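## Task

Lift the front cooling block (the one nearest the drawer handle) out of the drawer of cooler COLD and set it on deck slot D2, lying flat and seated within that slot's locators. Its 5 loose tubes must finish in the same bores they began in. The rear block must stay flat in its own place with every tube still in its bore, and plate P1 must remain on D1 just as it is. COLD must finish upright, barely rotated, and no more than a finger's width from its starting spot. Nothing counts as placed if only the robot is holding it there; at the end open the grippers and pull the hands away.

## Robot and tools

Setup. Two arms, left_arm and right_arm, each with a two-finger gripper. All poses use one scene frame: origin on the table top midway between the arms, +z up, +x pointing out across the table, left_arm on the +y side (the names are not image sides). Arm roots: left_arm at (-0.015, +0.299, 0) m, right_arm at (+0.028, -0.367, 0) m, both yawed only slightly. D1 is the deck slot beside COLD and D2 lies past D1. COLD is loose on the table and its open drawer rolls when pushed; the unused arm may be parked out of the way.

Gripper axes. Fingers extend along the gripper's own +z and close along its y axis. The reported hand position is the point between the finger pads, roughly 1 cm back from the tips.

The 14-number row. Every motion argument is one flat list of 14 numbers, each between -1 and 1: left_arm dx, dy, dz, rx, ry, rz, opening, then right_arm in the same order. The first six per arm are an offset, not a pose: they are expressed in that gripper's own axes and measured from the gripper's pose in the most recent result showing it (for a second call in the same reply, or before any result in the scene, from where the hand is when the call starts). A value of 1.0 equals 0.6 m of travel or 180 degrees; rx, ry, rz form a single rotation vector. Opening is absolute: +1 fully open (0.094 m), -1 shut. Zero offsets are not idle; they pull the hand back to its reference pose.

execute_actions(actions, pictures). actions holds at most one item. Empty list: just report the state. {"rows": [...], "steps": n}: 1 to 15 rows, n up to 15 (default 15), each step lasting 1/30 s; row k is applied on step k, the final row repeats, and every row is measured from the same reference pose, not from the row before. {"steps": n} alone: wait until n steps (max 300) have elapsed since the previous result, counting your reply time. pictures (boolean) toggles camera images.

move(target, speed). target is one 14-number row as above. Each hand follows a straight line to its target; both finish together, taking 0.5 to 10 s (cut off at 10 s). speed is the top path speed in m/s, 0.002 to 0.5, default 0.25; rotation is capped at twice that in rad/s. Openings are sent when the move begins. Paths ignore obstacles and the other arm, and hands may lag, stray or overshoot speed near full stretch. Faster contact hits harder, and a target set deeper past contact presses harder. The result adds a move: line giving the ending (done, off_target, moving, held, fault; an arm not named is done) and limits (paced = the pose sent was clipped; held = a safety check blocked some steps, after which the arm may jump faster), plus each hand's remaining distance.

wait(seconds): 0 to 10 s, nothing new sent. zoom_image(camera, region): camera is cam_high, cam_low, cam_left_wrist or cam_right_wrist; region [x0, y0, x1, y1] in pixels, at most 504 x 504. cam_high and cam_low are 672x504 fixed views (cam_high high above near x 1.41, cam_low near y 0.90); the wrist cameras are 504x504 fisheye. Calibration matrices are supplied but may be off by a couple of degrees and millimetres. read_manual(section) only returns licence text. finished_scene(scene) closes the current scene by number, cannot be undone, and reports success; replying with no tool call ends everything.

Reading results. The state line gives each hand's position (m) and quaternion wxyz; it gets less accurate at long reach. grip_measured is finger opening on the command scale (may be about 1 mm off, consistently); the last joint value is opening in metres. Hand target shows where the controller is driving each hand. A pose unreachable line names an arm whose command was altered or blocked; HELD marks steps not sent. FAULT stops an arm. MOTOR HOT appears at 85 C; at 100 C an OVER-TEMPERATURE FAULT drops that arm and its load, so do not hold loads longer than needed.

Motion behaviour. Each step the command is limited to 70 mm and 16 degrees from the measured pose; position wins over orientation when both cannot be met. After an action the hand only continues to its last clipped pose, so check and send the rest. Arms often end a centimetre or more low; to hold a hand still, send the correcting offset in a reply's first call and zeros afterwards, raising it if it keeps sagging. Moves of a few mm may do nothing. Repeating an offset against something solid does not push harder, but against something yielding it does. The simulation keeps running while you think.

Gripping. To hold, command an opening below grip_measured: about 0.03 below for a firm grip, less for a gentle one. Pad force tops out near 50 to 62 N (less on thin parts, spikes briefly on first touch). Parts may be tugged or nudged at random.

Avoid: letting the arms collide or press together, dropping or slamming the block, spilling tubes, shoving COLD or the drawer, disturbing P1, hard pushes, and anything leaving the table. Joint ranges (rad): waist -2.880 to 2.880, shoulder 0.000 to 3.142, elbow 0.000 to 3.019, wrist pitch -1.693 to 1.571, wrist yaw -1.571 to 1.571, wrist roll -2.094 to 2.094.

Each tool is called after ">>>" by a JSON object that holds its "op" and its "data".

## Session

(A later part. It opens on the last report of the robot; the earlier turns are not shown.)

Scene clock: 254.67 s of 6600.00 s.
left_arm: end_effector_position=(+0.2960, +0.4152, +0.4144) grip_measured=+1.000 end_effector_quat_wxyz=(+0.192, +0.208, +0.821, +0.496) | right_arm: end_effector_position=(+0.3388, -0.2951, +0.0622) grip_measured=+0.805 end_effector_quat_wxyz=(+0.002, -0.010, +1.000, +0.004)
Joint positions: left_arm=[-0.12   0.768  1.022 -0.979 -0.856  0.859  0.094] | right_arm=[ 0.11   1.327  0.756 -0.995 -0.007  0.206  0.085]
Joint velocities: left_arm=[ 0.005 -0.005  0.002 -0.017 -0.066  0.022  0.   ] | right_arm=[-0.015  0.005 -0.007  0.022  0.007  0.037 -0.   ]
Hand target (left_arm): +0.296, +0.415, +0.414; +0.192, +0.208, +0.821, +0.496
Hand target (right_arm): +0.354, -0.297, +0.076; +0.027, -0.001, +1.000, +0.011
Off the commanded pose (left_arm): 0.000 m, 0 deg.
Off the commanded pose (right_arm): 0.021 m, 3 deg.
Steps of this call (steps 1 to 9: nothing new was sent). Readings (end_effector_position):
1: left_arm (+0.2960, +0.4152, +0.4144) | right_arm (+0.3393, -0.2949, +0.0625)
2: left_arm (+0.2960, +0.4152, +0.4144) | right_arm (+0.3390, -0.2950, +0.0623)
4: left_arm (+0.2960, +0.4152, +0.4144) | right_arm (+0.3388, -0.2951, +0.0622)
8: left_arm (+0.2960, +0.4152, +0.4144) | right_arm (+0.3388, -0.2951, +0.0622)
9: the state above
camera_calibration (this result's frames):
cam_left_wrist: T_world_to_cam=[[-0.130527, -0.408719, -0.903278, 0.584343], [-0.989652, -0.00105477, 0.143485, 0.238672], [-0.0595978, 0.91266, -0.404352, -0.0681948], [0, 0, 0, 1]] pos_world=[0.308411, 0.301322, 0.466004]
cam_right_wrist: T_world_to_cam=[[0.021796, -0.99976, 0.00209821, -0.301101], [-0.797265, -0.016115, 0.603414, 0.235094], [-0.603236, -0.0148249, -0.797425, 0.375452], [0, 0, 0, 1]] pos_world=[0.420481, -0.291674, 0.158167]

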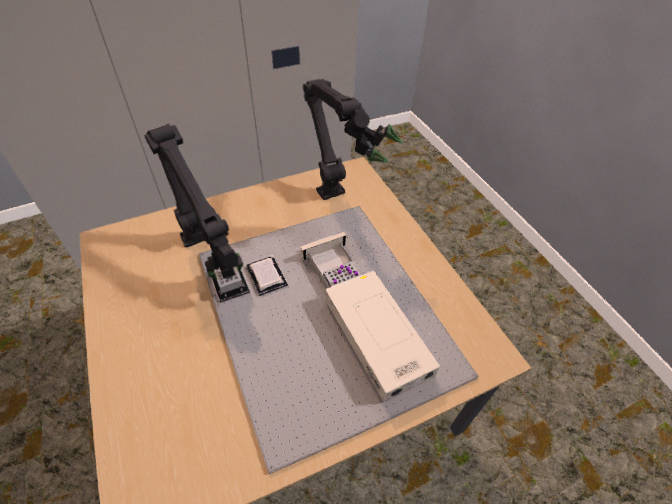

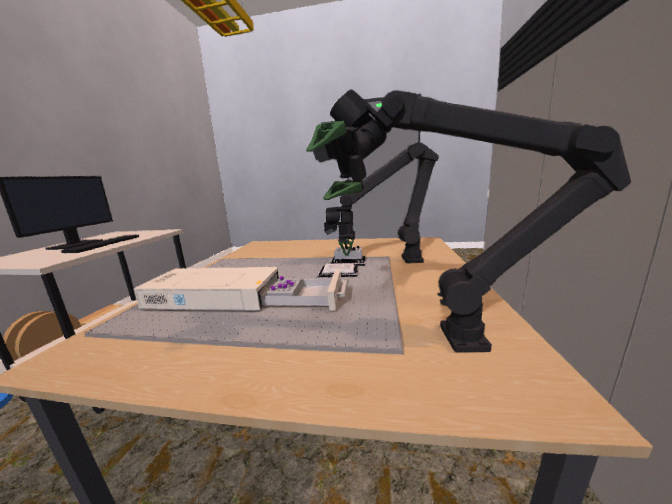

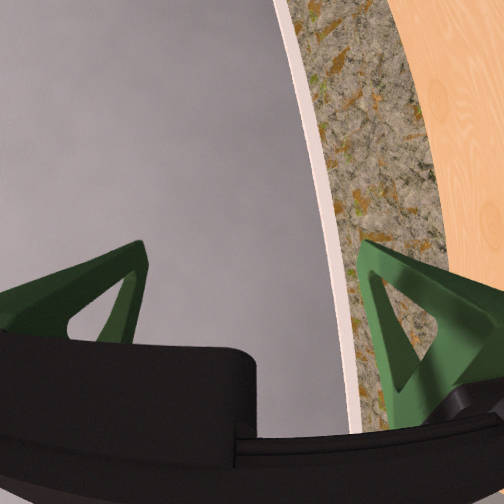

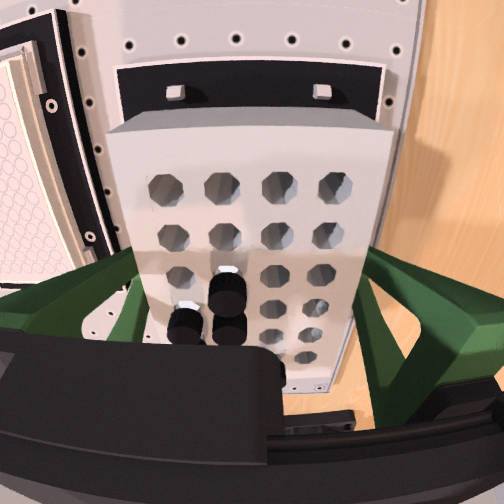

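>>> {"op": "execute_actions", "data": {"actions": [{"rows":[[0,0,0,0,0,0,1,-0.023,-0.001,-0.021,-0.003,-0.015,0.004,0.77],[0,0,0,0,0,0,1,-0.023,-0.001,-0.019,-0.003,-0.015,0.004,0.77],[0,0,0,0,0,0,1,-0.023,-0.001,-0.017,-0.003,-0.015,0.004,0.77],[0,0,0,0,0,0,1,-0.024,-0.001,-0.015,-0.003,-0.0155,0.004,0.77],[0,0,0,0,0,0,1,-0.024,-0.001,-0.013,-0.003,-0.0155,0.004,0.77],[0,0,0,0,0,0,1,-0.024,-0.001,-0.011,-0.003,-0.0155,0.004,0.77],[0,0,0,0,0,0,1,-0.025,-0.001,-0.009,-0.003,-0.016,0.004,0.77],[0,0,0,0,0,0,1,-0.025,-0.001,-0.007,-0.003,-0.016,0.004,0.77],[0,0,0,0,0,0,1,-0.025,-0.001,-0.005,-0.003,-0.016,0.004,0.77],[0,0,0,0,0,0,1,-0.025,-0.001,-0.003,-0.003,-0.016,0.004,0.77],[0,0,0,0,0,0,1,-0.025,-0.001,-0.001,-0.003,-0.016,0.004,0.77],[0,0,0,0,0,0,1,-0.025,-0.001,0.0,-0.003,-0.016,0.004,0.77],[0,0,0,0,0,0,1,-0.025,-0.001,0.001,-0.003,-0.016,0.004,0.77],[0,0,0,0,0,0,1,-0.025,-0.001,0.002,-0.003,-0.016,0.004,0.77]],"steps":15}], "pictures": false}}

>>> {"op": "execute_actions", "data": {"actions": [{"steps":12}]}}

>>> {"op": "zoom_image", "data": {"camera": "cam_right_wrist", "region": [80, 40, 420, 160]}}

>>> {"op": "zoom_image", "data": {"camera": "cam_high", "region": [195, 245, 265, 310]}}

Scene clock: 268.67 s of 6600.00 s.
left_arm: end_effector_position=(+0.2960, +0.4152, +0.4144) grip_measured=+1.000 end_effector_quat_wxyz=(+0.192, +0.208, +0.821, +0.496) | right_arm: end_effector_position=(+0.3404, -0.2948, +0.0511) grip_measured=+0.805 end_effector_quat_wxyz=(+0.005, -0.010, +1.000, +0.004)
Joint positions: left_arm=[-0.12   0.768  1.022 -0.979 -0.856  0.859  0.094] | right_arm=[ 0.11   1.346  0.739 -0.952 -0.006  0.206  0.085]
Joint velocities: left_arm=[-0.005 -0.015  0.002 -0.017  0.022 -0.051  0.   ] | right_arm=[ 0.005  0.044 -0.012  0.085  0.022 -0.051 -0.001]
Hand target (left_arm): +0.296, +0.415, +0.414; +0.192, +0.208, +0.821, +0.496
Hand target (right_arm): +0.354, -0.296, +0.061; +0.027, -0.003, +1.000, +0.008
Off the commanded pose (left_arm): 0.000 m, 0 deg.
Off the commanded pose (right_arm): 0.017 m, 3 deg.
Steps of this call (steps 1 to 90: nothing new was sent; then 10.50 s passed at rest; steps 91 to 105: all 15 steps of this action). Readings (end_effector_position):
91: left_arm (+0.2960, +0.4152, +0.4144) | right_arm (+0.3388, -0.2951, +0.0622)
92: left_arm (+0.2960, +0.4152, +0.4144) | right_arm (+0.3388, -0.2951, +0.0622)
94: left_arm (+0.2960, +0.4152, +0.4144) | right_arm (+0.3392, -0.2950, +0.0618)
98: left_arm (+0.2960, +0.4152, +0.4144) | right_arm (+0.3400, -0.2948, +0.0586)
105: the state above

Scene clock: 269.07 s of 6600.00 s.
left_arm: end_effector_position=(+0.2960, +0.4152, +0.4144) grip_measured=+1.000 end_effector_quat_wxyz=(+0.192, +0.208, +0.821, +0.496) | right_arm: end_effector_position=(+0.3403, -0.2949, +0.0498) grip_measured=+0.805 end_effector_quat_wxyz=(+0.004, -0.010, +1.000, +0.004)
Joint positions: left_arm=[-0.12   0.768  1.022 -0.979 -0.856  0.859  0.094] | right_arm=[ 0.11   1.349  0.738 -0.949 -0.006  0.206  0.085]
Joint velocities: left_arm=[ 0.005 -0.015 -0.002 -0.007 -0.022 -0.007  0.   ] | right_arm=[-0.005 -0.024 -0.022  0.002  0.007 -0.081 -0.001]
Hand target (left_arm): +0.296, +0.415, +0.414; +0.192, +0.208, +0.821, +0.496
Hand target (right_arm): +0.353, -0.296, +0.061; +0.027, -0.003, +1.000, +0.008
Off the commanded pose (left_arm): 0.000 m, 0 deg.
Off the commanded pose (right_arm): 0.018 m, 3 deg.
Steps of this call (steps 1 to 12: nothing new was sent). Readings (end_effector_position):
1: left_arm (+0.2960, +0.4152, +0.4144) | right_arm (+0.3404, -0.2948, +0.0504)
2: left_arm (+0.2960, +0.4152, +0.4144) | right_arm (+0.3404, -0.2948, +0.0499)
4: left_arm (+0.2960, +0.4152, +0.4144) | right_arm (+0.3403, -0.2949, +0.0498)
8: left_arm (+0.2960, +0.4152, +0.4144) | right_arm (+0.3403, -0.2949, +0.0498)
12: the state above
camera_calibration (this result's frames):
cam_left_wrist: T_world_to_cam=[[-0.130527, -0.408719, -0.903278, 0.584343], [-0.989652, -0.00105477, 0.143485, 0.238672], [-0.0595978, 0.91266, -0.404352, -0.0681948], [0, 0, 0, 1]] pos_world=[0.308411, 0.301322, 0.466004]
cam_right_wrist: T_world_to_cam=[[0.0217799, -0.999761, 0.00176563, -0.300879], [-0.800498, -0.0163809, 0.599112, 0.244963], [-0.59894, -0.014462, -0.800663, 0.365327], [0, 0, 0, 1]] pos_world=[0.421455, -0.291511, 0.146275]

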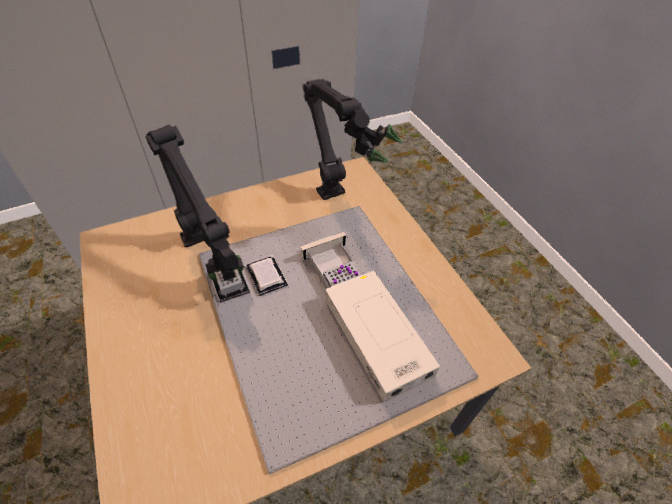

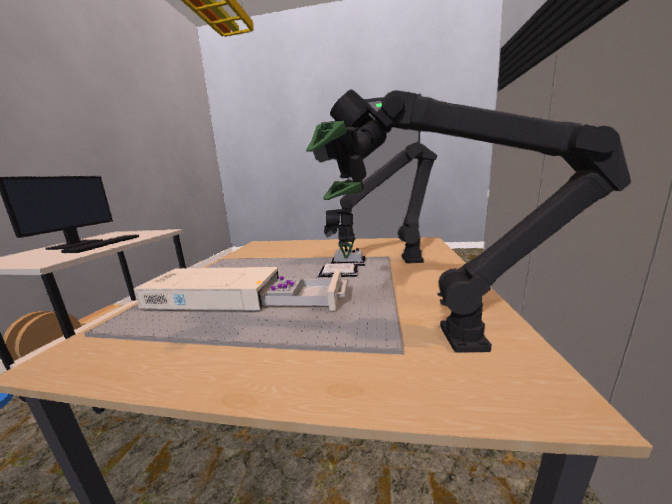

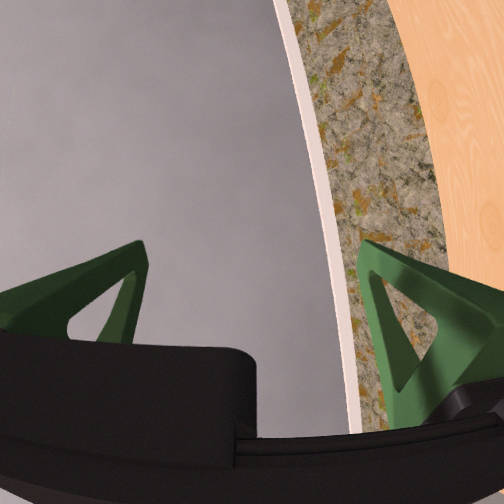

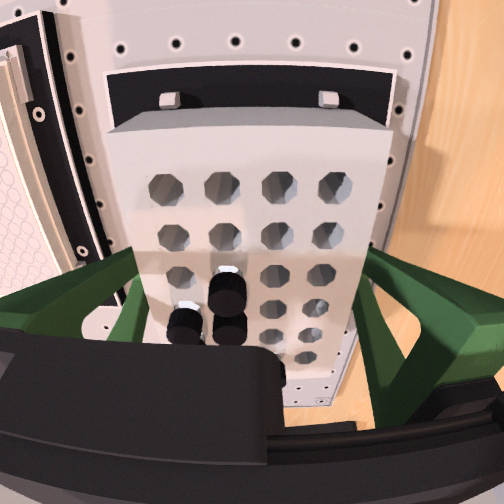

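Region (80, 40, 420, 160) of cam_right_wrist's 504x504 image, scaled by 1.482, with more detail than that image has; it fills the top 178 rows of this view, and the rest is white.

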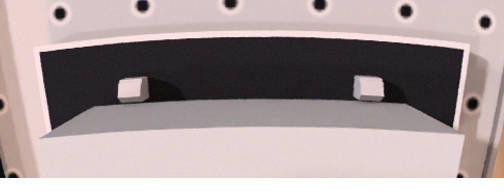

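Region (195, 245, 265, 310) of cam_high's 672x504 image, scaled by 7.200, with more detail than that image has; it fills the top 468 rows of this view, and the rest is white.

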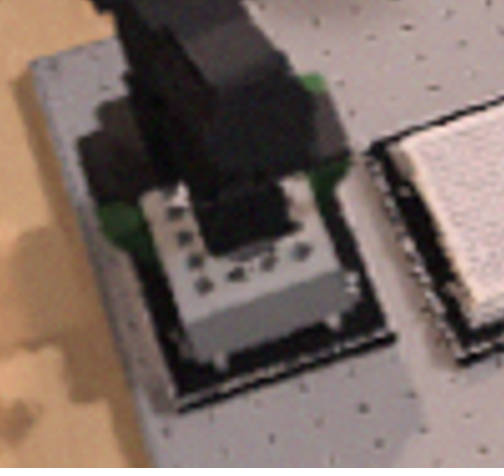

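>>> {"op": "execute_actions", "data": {"actions": [{"rows":[[0,0,0,0,0,0,1,-0.021,-0.001,-0.018,-0.003,-0.014,0.004,0.77],[0,0,0,0,0,0,1,-0.021,-0.001,-0.017,-0.003,-0.014,0.004,0.77],[0,0,0,0,0,0,1,-0.02,-0.001,-0.016,-0.003,-0.0135,0.004,0.77],[0,0,0,0,0,0,1,-0.02,-0.001,-0.015,-0.003,-0.0135,0.004,0.77],[0,0,0,0,0,0,1,-0.02,-0.001,-0.014,-0.003,-0.013,0.004,0.77],[0,0,0,0,0,0,1,-0.02,-0.001,-0.013,-0.003,-0.013,0.004,0.77],[0,0,0,0,0,0,1,-0.02,-0.001,-0.012,-0.003,-0.013,0.004,0.77],[0,0,0,0,0,0,1,-0.02,-0.001,-0.011,-0.003,-0.013,0.004,0.77],[0,0,0,0,0,0,1,-0.02,-0.001,-0.01,-0.003,-0.013,0.004,0.77],[0,0,0,0,0,0,1,-0.02,-0.001,-0.009,-0.003,-0.013,0.004,0.77],[0,0,0,0,0,0,1,-0.02,-0.001,-0.008,-0.003,-0.013,0.004,0.77],[0,0,0,0,0,0,1,-0.02,-0.001,-0.007,-0.003,-0.013,0.004,0.77],[0,0,0,0,0,0,1,-0.02,-0.001,-0.006,-0.003,-0.013,0.004,0.77],[0,0,0,0,0,0,1,-0.02,-0.001,-0.005,-0.003,-0.013,0.004,0.77]],"steps":15}], "pictures": false}}

>>> {"op": "execute_actions", "data": {"actions": [{"steps":12}]}}

>>> {"op": "zoom_image", "data": {"camera": "cam_right_wrist", "region": [80, 40, 420, 160]}}

>>> {"op": "zoom_image", "data": {"camera": "cam_high", "region": [195, 245, 265, 310]}}

Scene clock: 278.13 s of 6600.00 s.
left_arm: end_effector_position=(+0.2960, +0.4152, +0.4144) grip_measured=+1.000 end_effector_quat_wxyz=(+0.192, +0.208, +0.821, +0.496) | right_arm: end_effector_position=(+0.3406, -0.2949, +0.0490) grip_measured=+0.805 end_effector_quat_wxyz=(+0.006, -0.010, +1.000, +0.004)
Joint positions: left_arm=[-0.12   0.768  1.022 -0.979 -0.856  0.859  0.094] | right_arm=[ 0.11   1.349  0.736 -0.943 -0.005  0.206  0.085]
Joint velocities: left_arm=[-0.005  0.005  0.007  0.012 -0.022 -0.007  0.   ] | right_arm=[-0.005 -0.005  0.002  0.022 -0.066  0.095  0.   ]
Hand target (left_arm): +0.296, +0.415, +0.414; +0.192, +0.208, +0.821, +0.496
Hand target (right_arm): +0.352, -0.295, +0.053; +0.025, -0.004, +1.000, +0.009
Off the commanded pose (left_arm): 0.000 m, 0 deg.
Off the commanded pose (right_arm): 0.012 m, 2 deg.
Steps of this call (steps 1 to 90: nothing new was sent; then 5.57 s passed at rest; steps 91 to 105: all 15 steps of this action). Readings (end_effector_position):
91: left_arm (+0.2960, +0.4152, +0.4144) | right_arm (+0.3403, -0.2949, +0.0498)
92: left_arm (+0.2960, +0.4152, +0.4144) | right_arm (+0.3403, -0.2949, +0.0498)
94: left_arm (+0.2960, +0.4152, +0.4144) | right_arm (+0.3404, -0.2948, +0.0498)
98: left_arm (+0.2960, +0.4152, +0.4144) | right_arm (+0.3404, -0.2948, +0.0495)
105: the state above

Scene clock: 278.53 s of 6600.00 s.
left_arm: end_effector_position=(+0.2960, +0.4152, +0.4144) grip_measured=+1.000 end_effector_quat_wxyz=(+0.192, +0.208, +0.821, +0.496) | right_arm: end_effector_position=(+0.3406, -0.2949, +0.0490) grip_measured=+0.805 end_effector_quat_wxyz=(+0.006, -0.010, +1.000, +0.004)
Joint positions: left_arm=[-0.12   0.768  1.022 -0.979 -0.856  0.859  0.094] | right_arm=[ 0.11   1.349  0.736 -0.943 -0.005  0.206  0.085]
Joint velocities: left_arm=[-0.005 -0.005  0.007 -0.002  0.037  0.022  0.   ] | right_arm=[-0.005 -0.005 -0.002 -0.002  0.022 -0.037 -0.   ]
Hand target (left_arm): +0.296, +0.415, +0.414; +0.192, +0.208, +0.821, +0.496
Hand target (right_arm): +0.352, -0.295, +0.053; +0.025, -0.004, +1.000, +0.009
Off the commanded pose (left_arm): 0.000 m, 0 deg.
Off the commanded pose (right_arm): 0.012 m, 2 deg.
Steps of this call (steps 1 to 12: nothing new was sent). Readings (end_effector_position):
1: left_arm (+0.2960, +0.4152, +0.4144) | right_arm (+0.3406, -0.2949, +0.0490)
2: left_arm (+0.2960, +0.4152, +0.4144) | right_arm (+0.3406, -0.2949, +0.0490)
4: left_arm (+0.2960, +0.4152, +0.4144) | right_arm (+0.3406, -0.2949, +0.0490)
8: left_arm (+0.2960, +0.4152, +0.4144) | right_arm (+0.3406, -0.2949, +0.0490)
12: the state above
camera_calibration (this result's frames):
cam_left_wrist: T_world_to_cam=[[-0.130527, -0.408719, -0.903278, 0.584343], [-0.989652, -0.00105477, 0.143485, 0.238672], [-0.0595978, 0.91266, -0.404352, -0.0681948], [0, 0, 0, 1]] pos_world=[0.308411, 0.301322, 0.466004]
cam_right_wrist: T_world_to_cam=[[0.0217699, -0.999762, 0.00144503, -0.30087], [-0.802549, -0.0166136, 0.596355, 0.246435], [-0.596189, -0.0141423, -0.802719, 0.364083], [0, 0, 0, 1]] pos_world=[0.421389, -0.291556, 0.145728]

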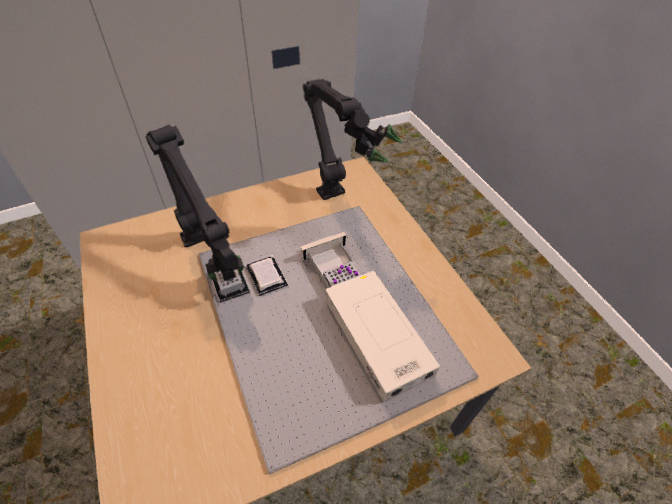

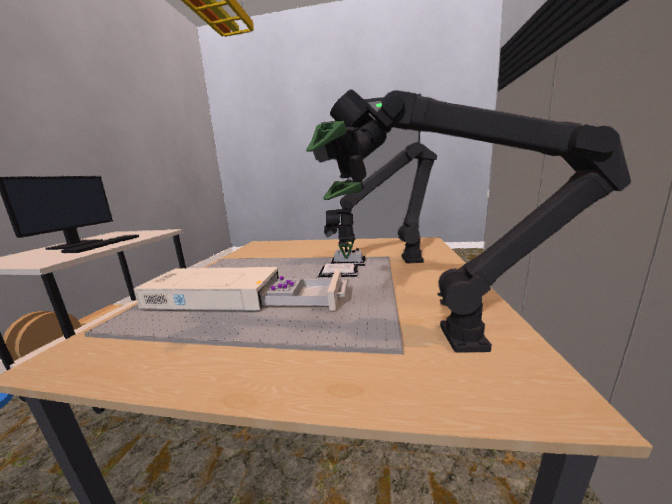

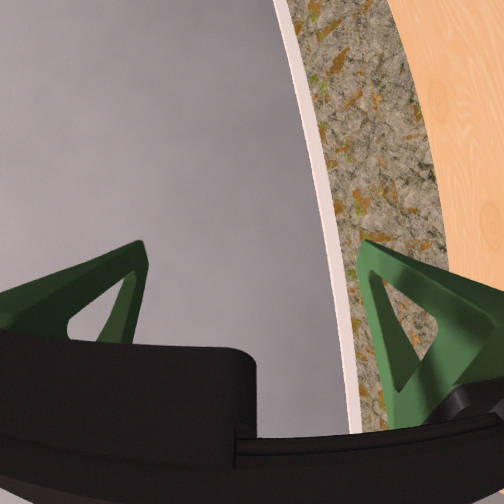

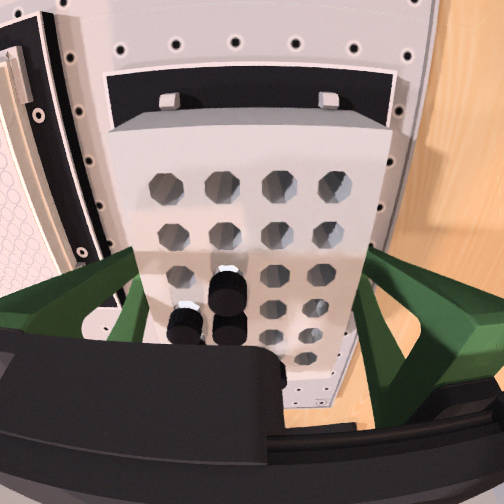

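Region (80, 40, 420, 160) of cam_right_wrist's 504x504 image, scaled by 1.482, with more detail than that image has; it fills the top 178 rows of this view, and the rest is white.

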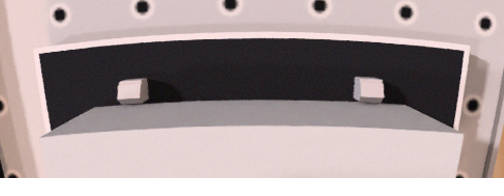

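Region (195, 245, 265, 310) of cam_high's 672x504 image, scaled by 7.200, with more detail than that image has; it fills the top 468 rows of this view, and the rest is white.

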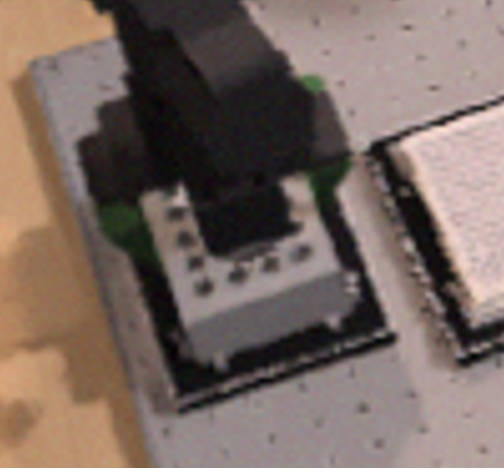

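>>> {"op": "execute_actions", "data": {"actions": [{"rows":[[0,0,0,0,0,0,1,-0.012,0,-0.003,-0.002,-0.007,0.002,0.77],[0,0,0,0,0,0,1,-0.008,0,-0.002,-0.001,-0.004,0.001,0.77],[0,0,0,0,0,0,1,-0.004,0,0,0,-0.002,0,0.77],[0,0,0,0,0,0,1,0,0,0,0,0,0,0.77],[0,0,0,0,0,0,1,0,0,0,0,0,0,0.77],[0,0,0,0,0,0,1,0,0,0,0,0,0,0.78],[0,0,0,0,0,0,1,0,0,0,0,0,0,0.79],[0,0,0,0,0,0,1,0,0,0,0,0,0,0.795],[0,0,0,0,0,0,1,0,0,0,0,0,0,0.8],[0,0,0,0,0,0,1,0,0,0,0,0,0,0.805],[0,0,0,0,0,0,1,0,0,0,0,0,0,0.815],[0,0,0,0,0,0,1,0,0,0,0,0,0,0.84],[0,0,0,0,0,0,1,0,0,0,0,0,0,0.9],[0,0,0,0,0,0,1,0,0,0,0,0,0,1]],"steps":15}], "pictures": false}}

>>> {"op": "move", "data": {"target": [0,0,0,0,0,0,1,-0.01,0,-0.22,0,-0.01,0,1], "speed": 0.1}}

>>> {"op": "zoom_image", "data": {"camera": "cam_high", "region": [195, 245, 265, 310]}}

Scene clock: 285.47 s of 6600.00 s.
left_arm: end_effector_position=(+0.2960, +0.4152, +0.4144) grip_measured=+1.000 end_effector_quat_wxyz=(+0.192, +0.208, +0.821, +0.496) | right_arm: end_effector_position=(+0.3402, -0.2949, +0.0488) grip_measured=+0.989 end_effector_quat_wxyz=(+0.006, -0.010, +1.000, +0.004)
Joint positions: left_arm=[-0.12   0.768  1.022 -0.979 -0.856  0.859  0.094] | right_arm=[ 0.11   1.349  0.735 -0.943 -0.006  0.206  0.093]
Joint velocities: left_arm=[-0.005  0.005  0.022  0.002  0.022 -0.066  0.   ] | right_arm=[-0.015 -0.005 -0.037  0.007  0.037 -0.051  0.024]
Hand target (left_arm): +0.296, +0.415, +0.414; +0.192, +0.208, +0.821, +0.496
Hand target (right_arm): +0.341, -0.295, +0.049; +0.006, -0.010, +1.000, +0.004
Off the commanded pose (left_arm): 0.000 m, 0 deg.
Off the commanded pose (right_arm): 0.000 m, 0 deg.
Steps of this call (steps 1 to 90: nothing new was sent; then 3.43 s passed at rest; steps 91 to 105: all 15 steps of this action). Readings (end_effector_position):
91: left_arm (+0.2960, +0.4152, +0.4144) | right_arm (+0.3404, -0.2949, +0.0489)
92: left_arm (+0.2960, +0.4152, +0.4144) | right_arm (+0.3404, -0.2949, +0.0489)
94: left_arm (+0.2960, +0.4152, +0.4144) | right_arm (+0.3402, -0.2949, +0.0488)
98: left_arm (+0.2960, +0.4152, +0.4144) | right_arm (+0.3402, -0.2949, +0.0488)
105: the state above

Scene clock: 287.37 s of 6600.00 s.
left_arm: end_effector_position=(+0.2960, +0.4152, +0.4144) grip_measured=+1.000 end_effector_quat_wxyz=(+0.192, +0.208, +0.821, +0.496) | right_arm: end_effector_position=(+0.3305, -0.2975, +0.1643) grip_measured=+1.000 end_effector_quat_wxyz=(+0.005, -0.010, +1.000, +0.003)
Joint positions: left_arm=[-0.12   0.768  1.022 -0.979 -0.856  0.859  0.094] | right_arm=[ 0.11   1.173  0.919 -1.307 -0.004  0.206  0.094]
Joint velocities: left_arm=[ 0.015 -0.015  0.002  0.007  0.007  0.022  0.   ] | right_arm=[-0.005 -0.005  0.007 -0.007 -0.037 -0.037  0.   ]
Hand target (left_arm): +0.296, +0.415, +0.414; +0.192, +0.208, +0.821, +0.496
Hand target (right_arm): +0.342, -0.296, +0.180; +0.021, -0.010, +1.000, +0.004
Off the commanded pose (left_arm): 0.000 m, 0 deg.
Off the commanded pose (right_arm): 0.022 m, 2 deg.
move: off_target (right_arm)
camera_calibration (this result's frames):
cam_left_wrist: T_world_to_cam=[[-0.130527, -0.408719, -0.903278, 0.584343], [-0.989652, -0.00105477, 0.143485, 0.238672], [-0.0595978, 0.91266, -0.404352, -0.0681948], [0, 0, 0, 1]] pos_world=[0.308411, 0.301322, 0.466004]
cam_right_wrist: T_world_to_cam=[[0.0217538, -0.999756, 0.00392994, -0.303877], [-0.801027, -0.0150772, 0.598439, 0.169089], [-0.598233, -0.0161663, -0.801159, 0.450403], [0, 0, 0, 1]] pos_world=[0.411502, -0.293972, 0.260849]

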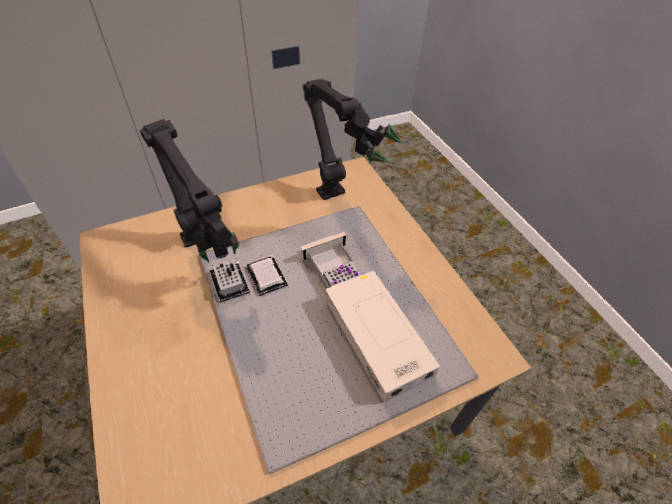

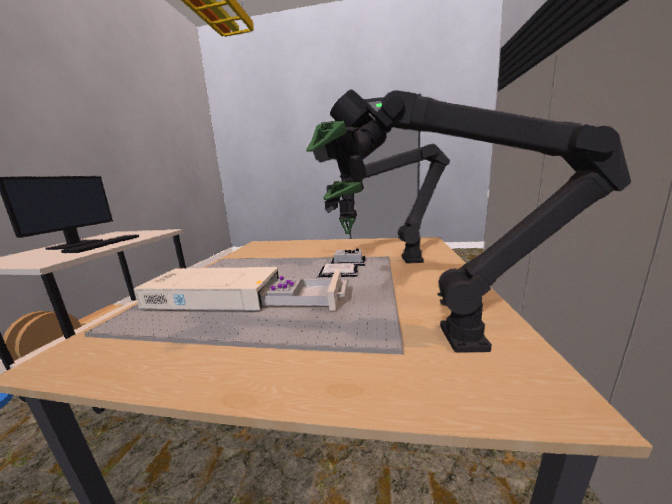

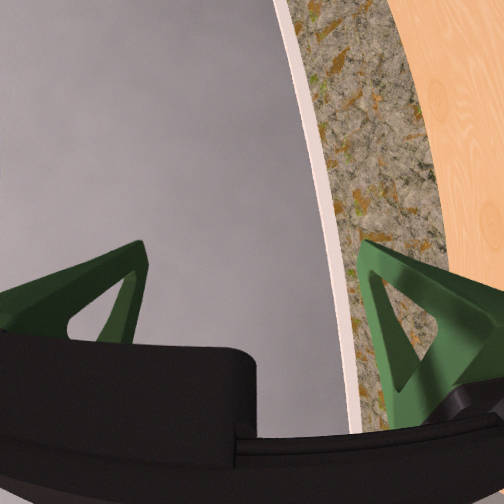

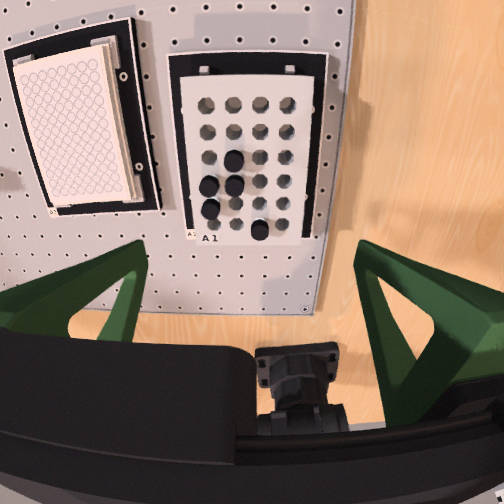

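Region (195, 245, 265, 310) of cam_high's 672x504 image, scaled by 7.200, with more detail than that image has; it fills the top 468 rows of this view, and the rest is white.

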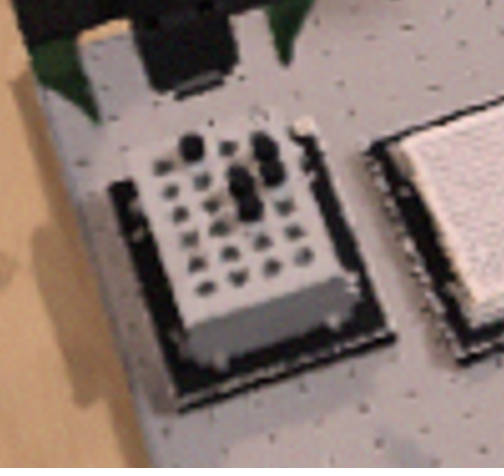

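>>> {"op": "zoom_image", "data": {"camera": "cam_low", "region": [320, 240, 376, 275]}}

Region (320, 240, 376, 275) of cam_low's 672x504 image, scaled by 9.000, with more detail than that image has; it fills the top 315 rows of this view, and the rest is white.

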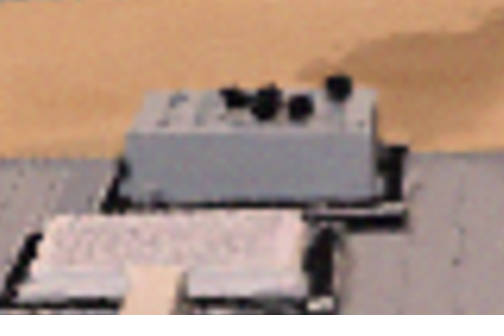

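>>> {"op": "move", "data": {"target": [0,0,0,0,0,0,1,0.2,0,-0.03,0,-0.08,0,1], "speed": 0.2}}

Scene clock: 302.43 s of 6600.00 s.
left_arm: end_effector_position=(+0.2960, +0.4152, +0.4144) grip_measured=+1.000 end_effector_quat_wxyz=(+0.192, +0.208, +0.821, +0.496) | right_arm: end_effector_position=(+0.2147, -0.2998, +0.1813) grip_measured=+1.000 end_effector_quat_wxyz=(+0.140, -0.013, +0.990, +0.002)
Joint positions: left_arm=[-0.12   0.768  1.022 -0.979 -0.856  0.859  0.094] | right_arm=[ 0.329  0.619  0.652 -1.345  0.112  0.404  0.094]
Joint velocities: left_arm=[ 0.005 -0.005 -0.002  0.027 -0.037  0.081  0.   ] | right_arm=[-0.015  0.005 -0.002 -0.002 -0.037  0.051  0.   ]
Hand target (left_arm): +0.296, +0.415, +0.414; +0.192, +0.208, +0.821, +0.496
Hand target (right_arm): +0.211, -0.299, +0.177; +0.131, -0.011, +0.991, -0.002
Off the commanded pose (left_arm): 0.000 m, 0 deg.
Off the commanded pose (right_arm): 0.004 m, 1 deg.
After step 90, 10.83 s passed at rest.
move: done
camera_calibration (this result's frames):
cam_left_wrist: T_world_to_cam=[[-0.130527, -0.408719, -0.903278, 0.584343], [-0.989652, -0.00105477, 0.143485, 0.238672], [-0.0595978, 0.91266, -0.404352, -0.0681948], [0, 0, 0, 1]] pos_world=[0.308411, 0.301322, 0.466004]
cam_right_wrist: T_world_to_cam=[[0.0263819, -0.999612, 0.00890217, -0.3056], [-0.931992, -0.0213748, 0.361848, 0.135293], [-0.361518, -0.017843, -0.932195, 0.367143], [0, 0, 0, 1]] pos_world=[0.266883, -0.296038, 0.296014]

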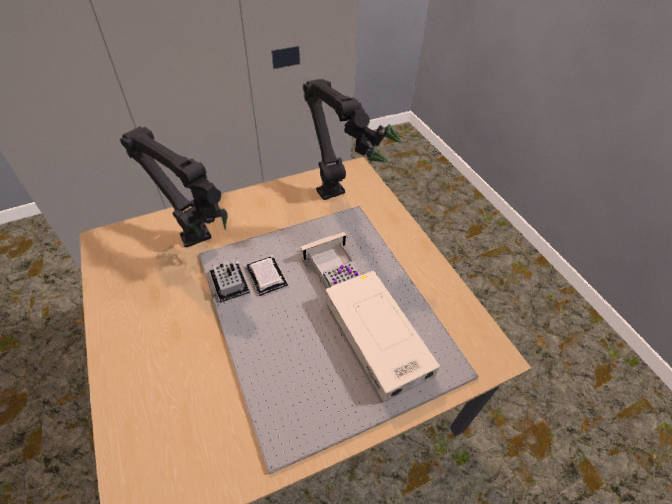

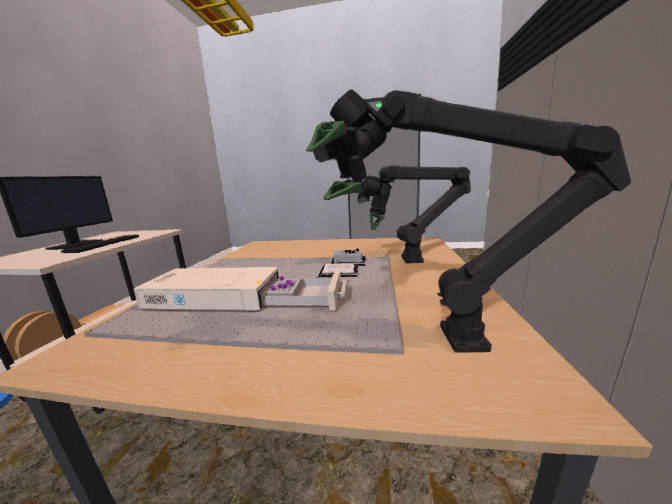

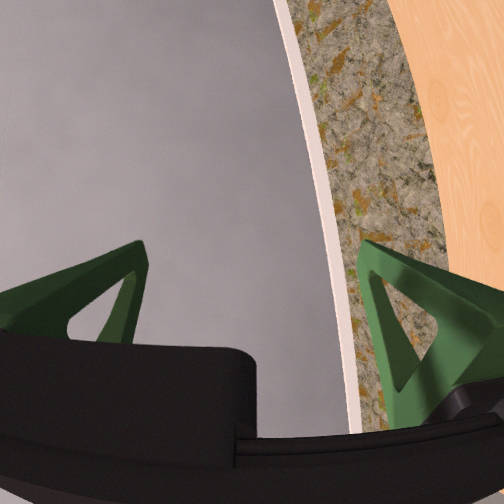

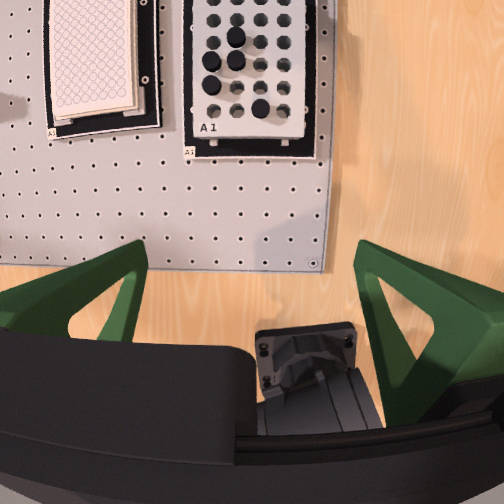

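Seated inside locators.

>>> {"op": "finished_scene", "data": {"scene": 1}}

The scene is finished: the task was done.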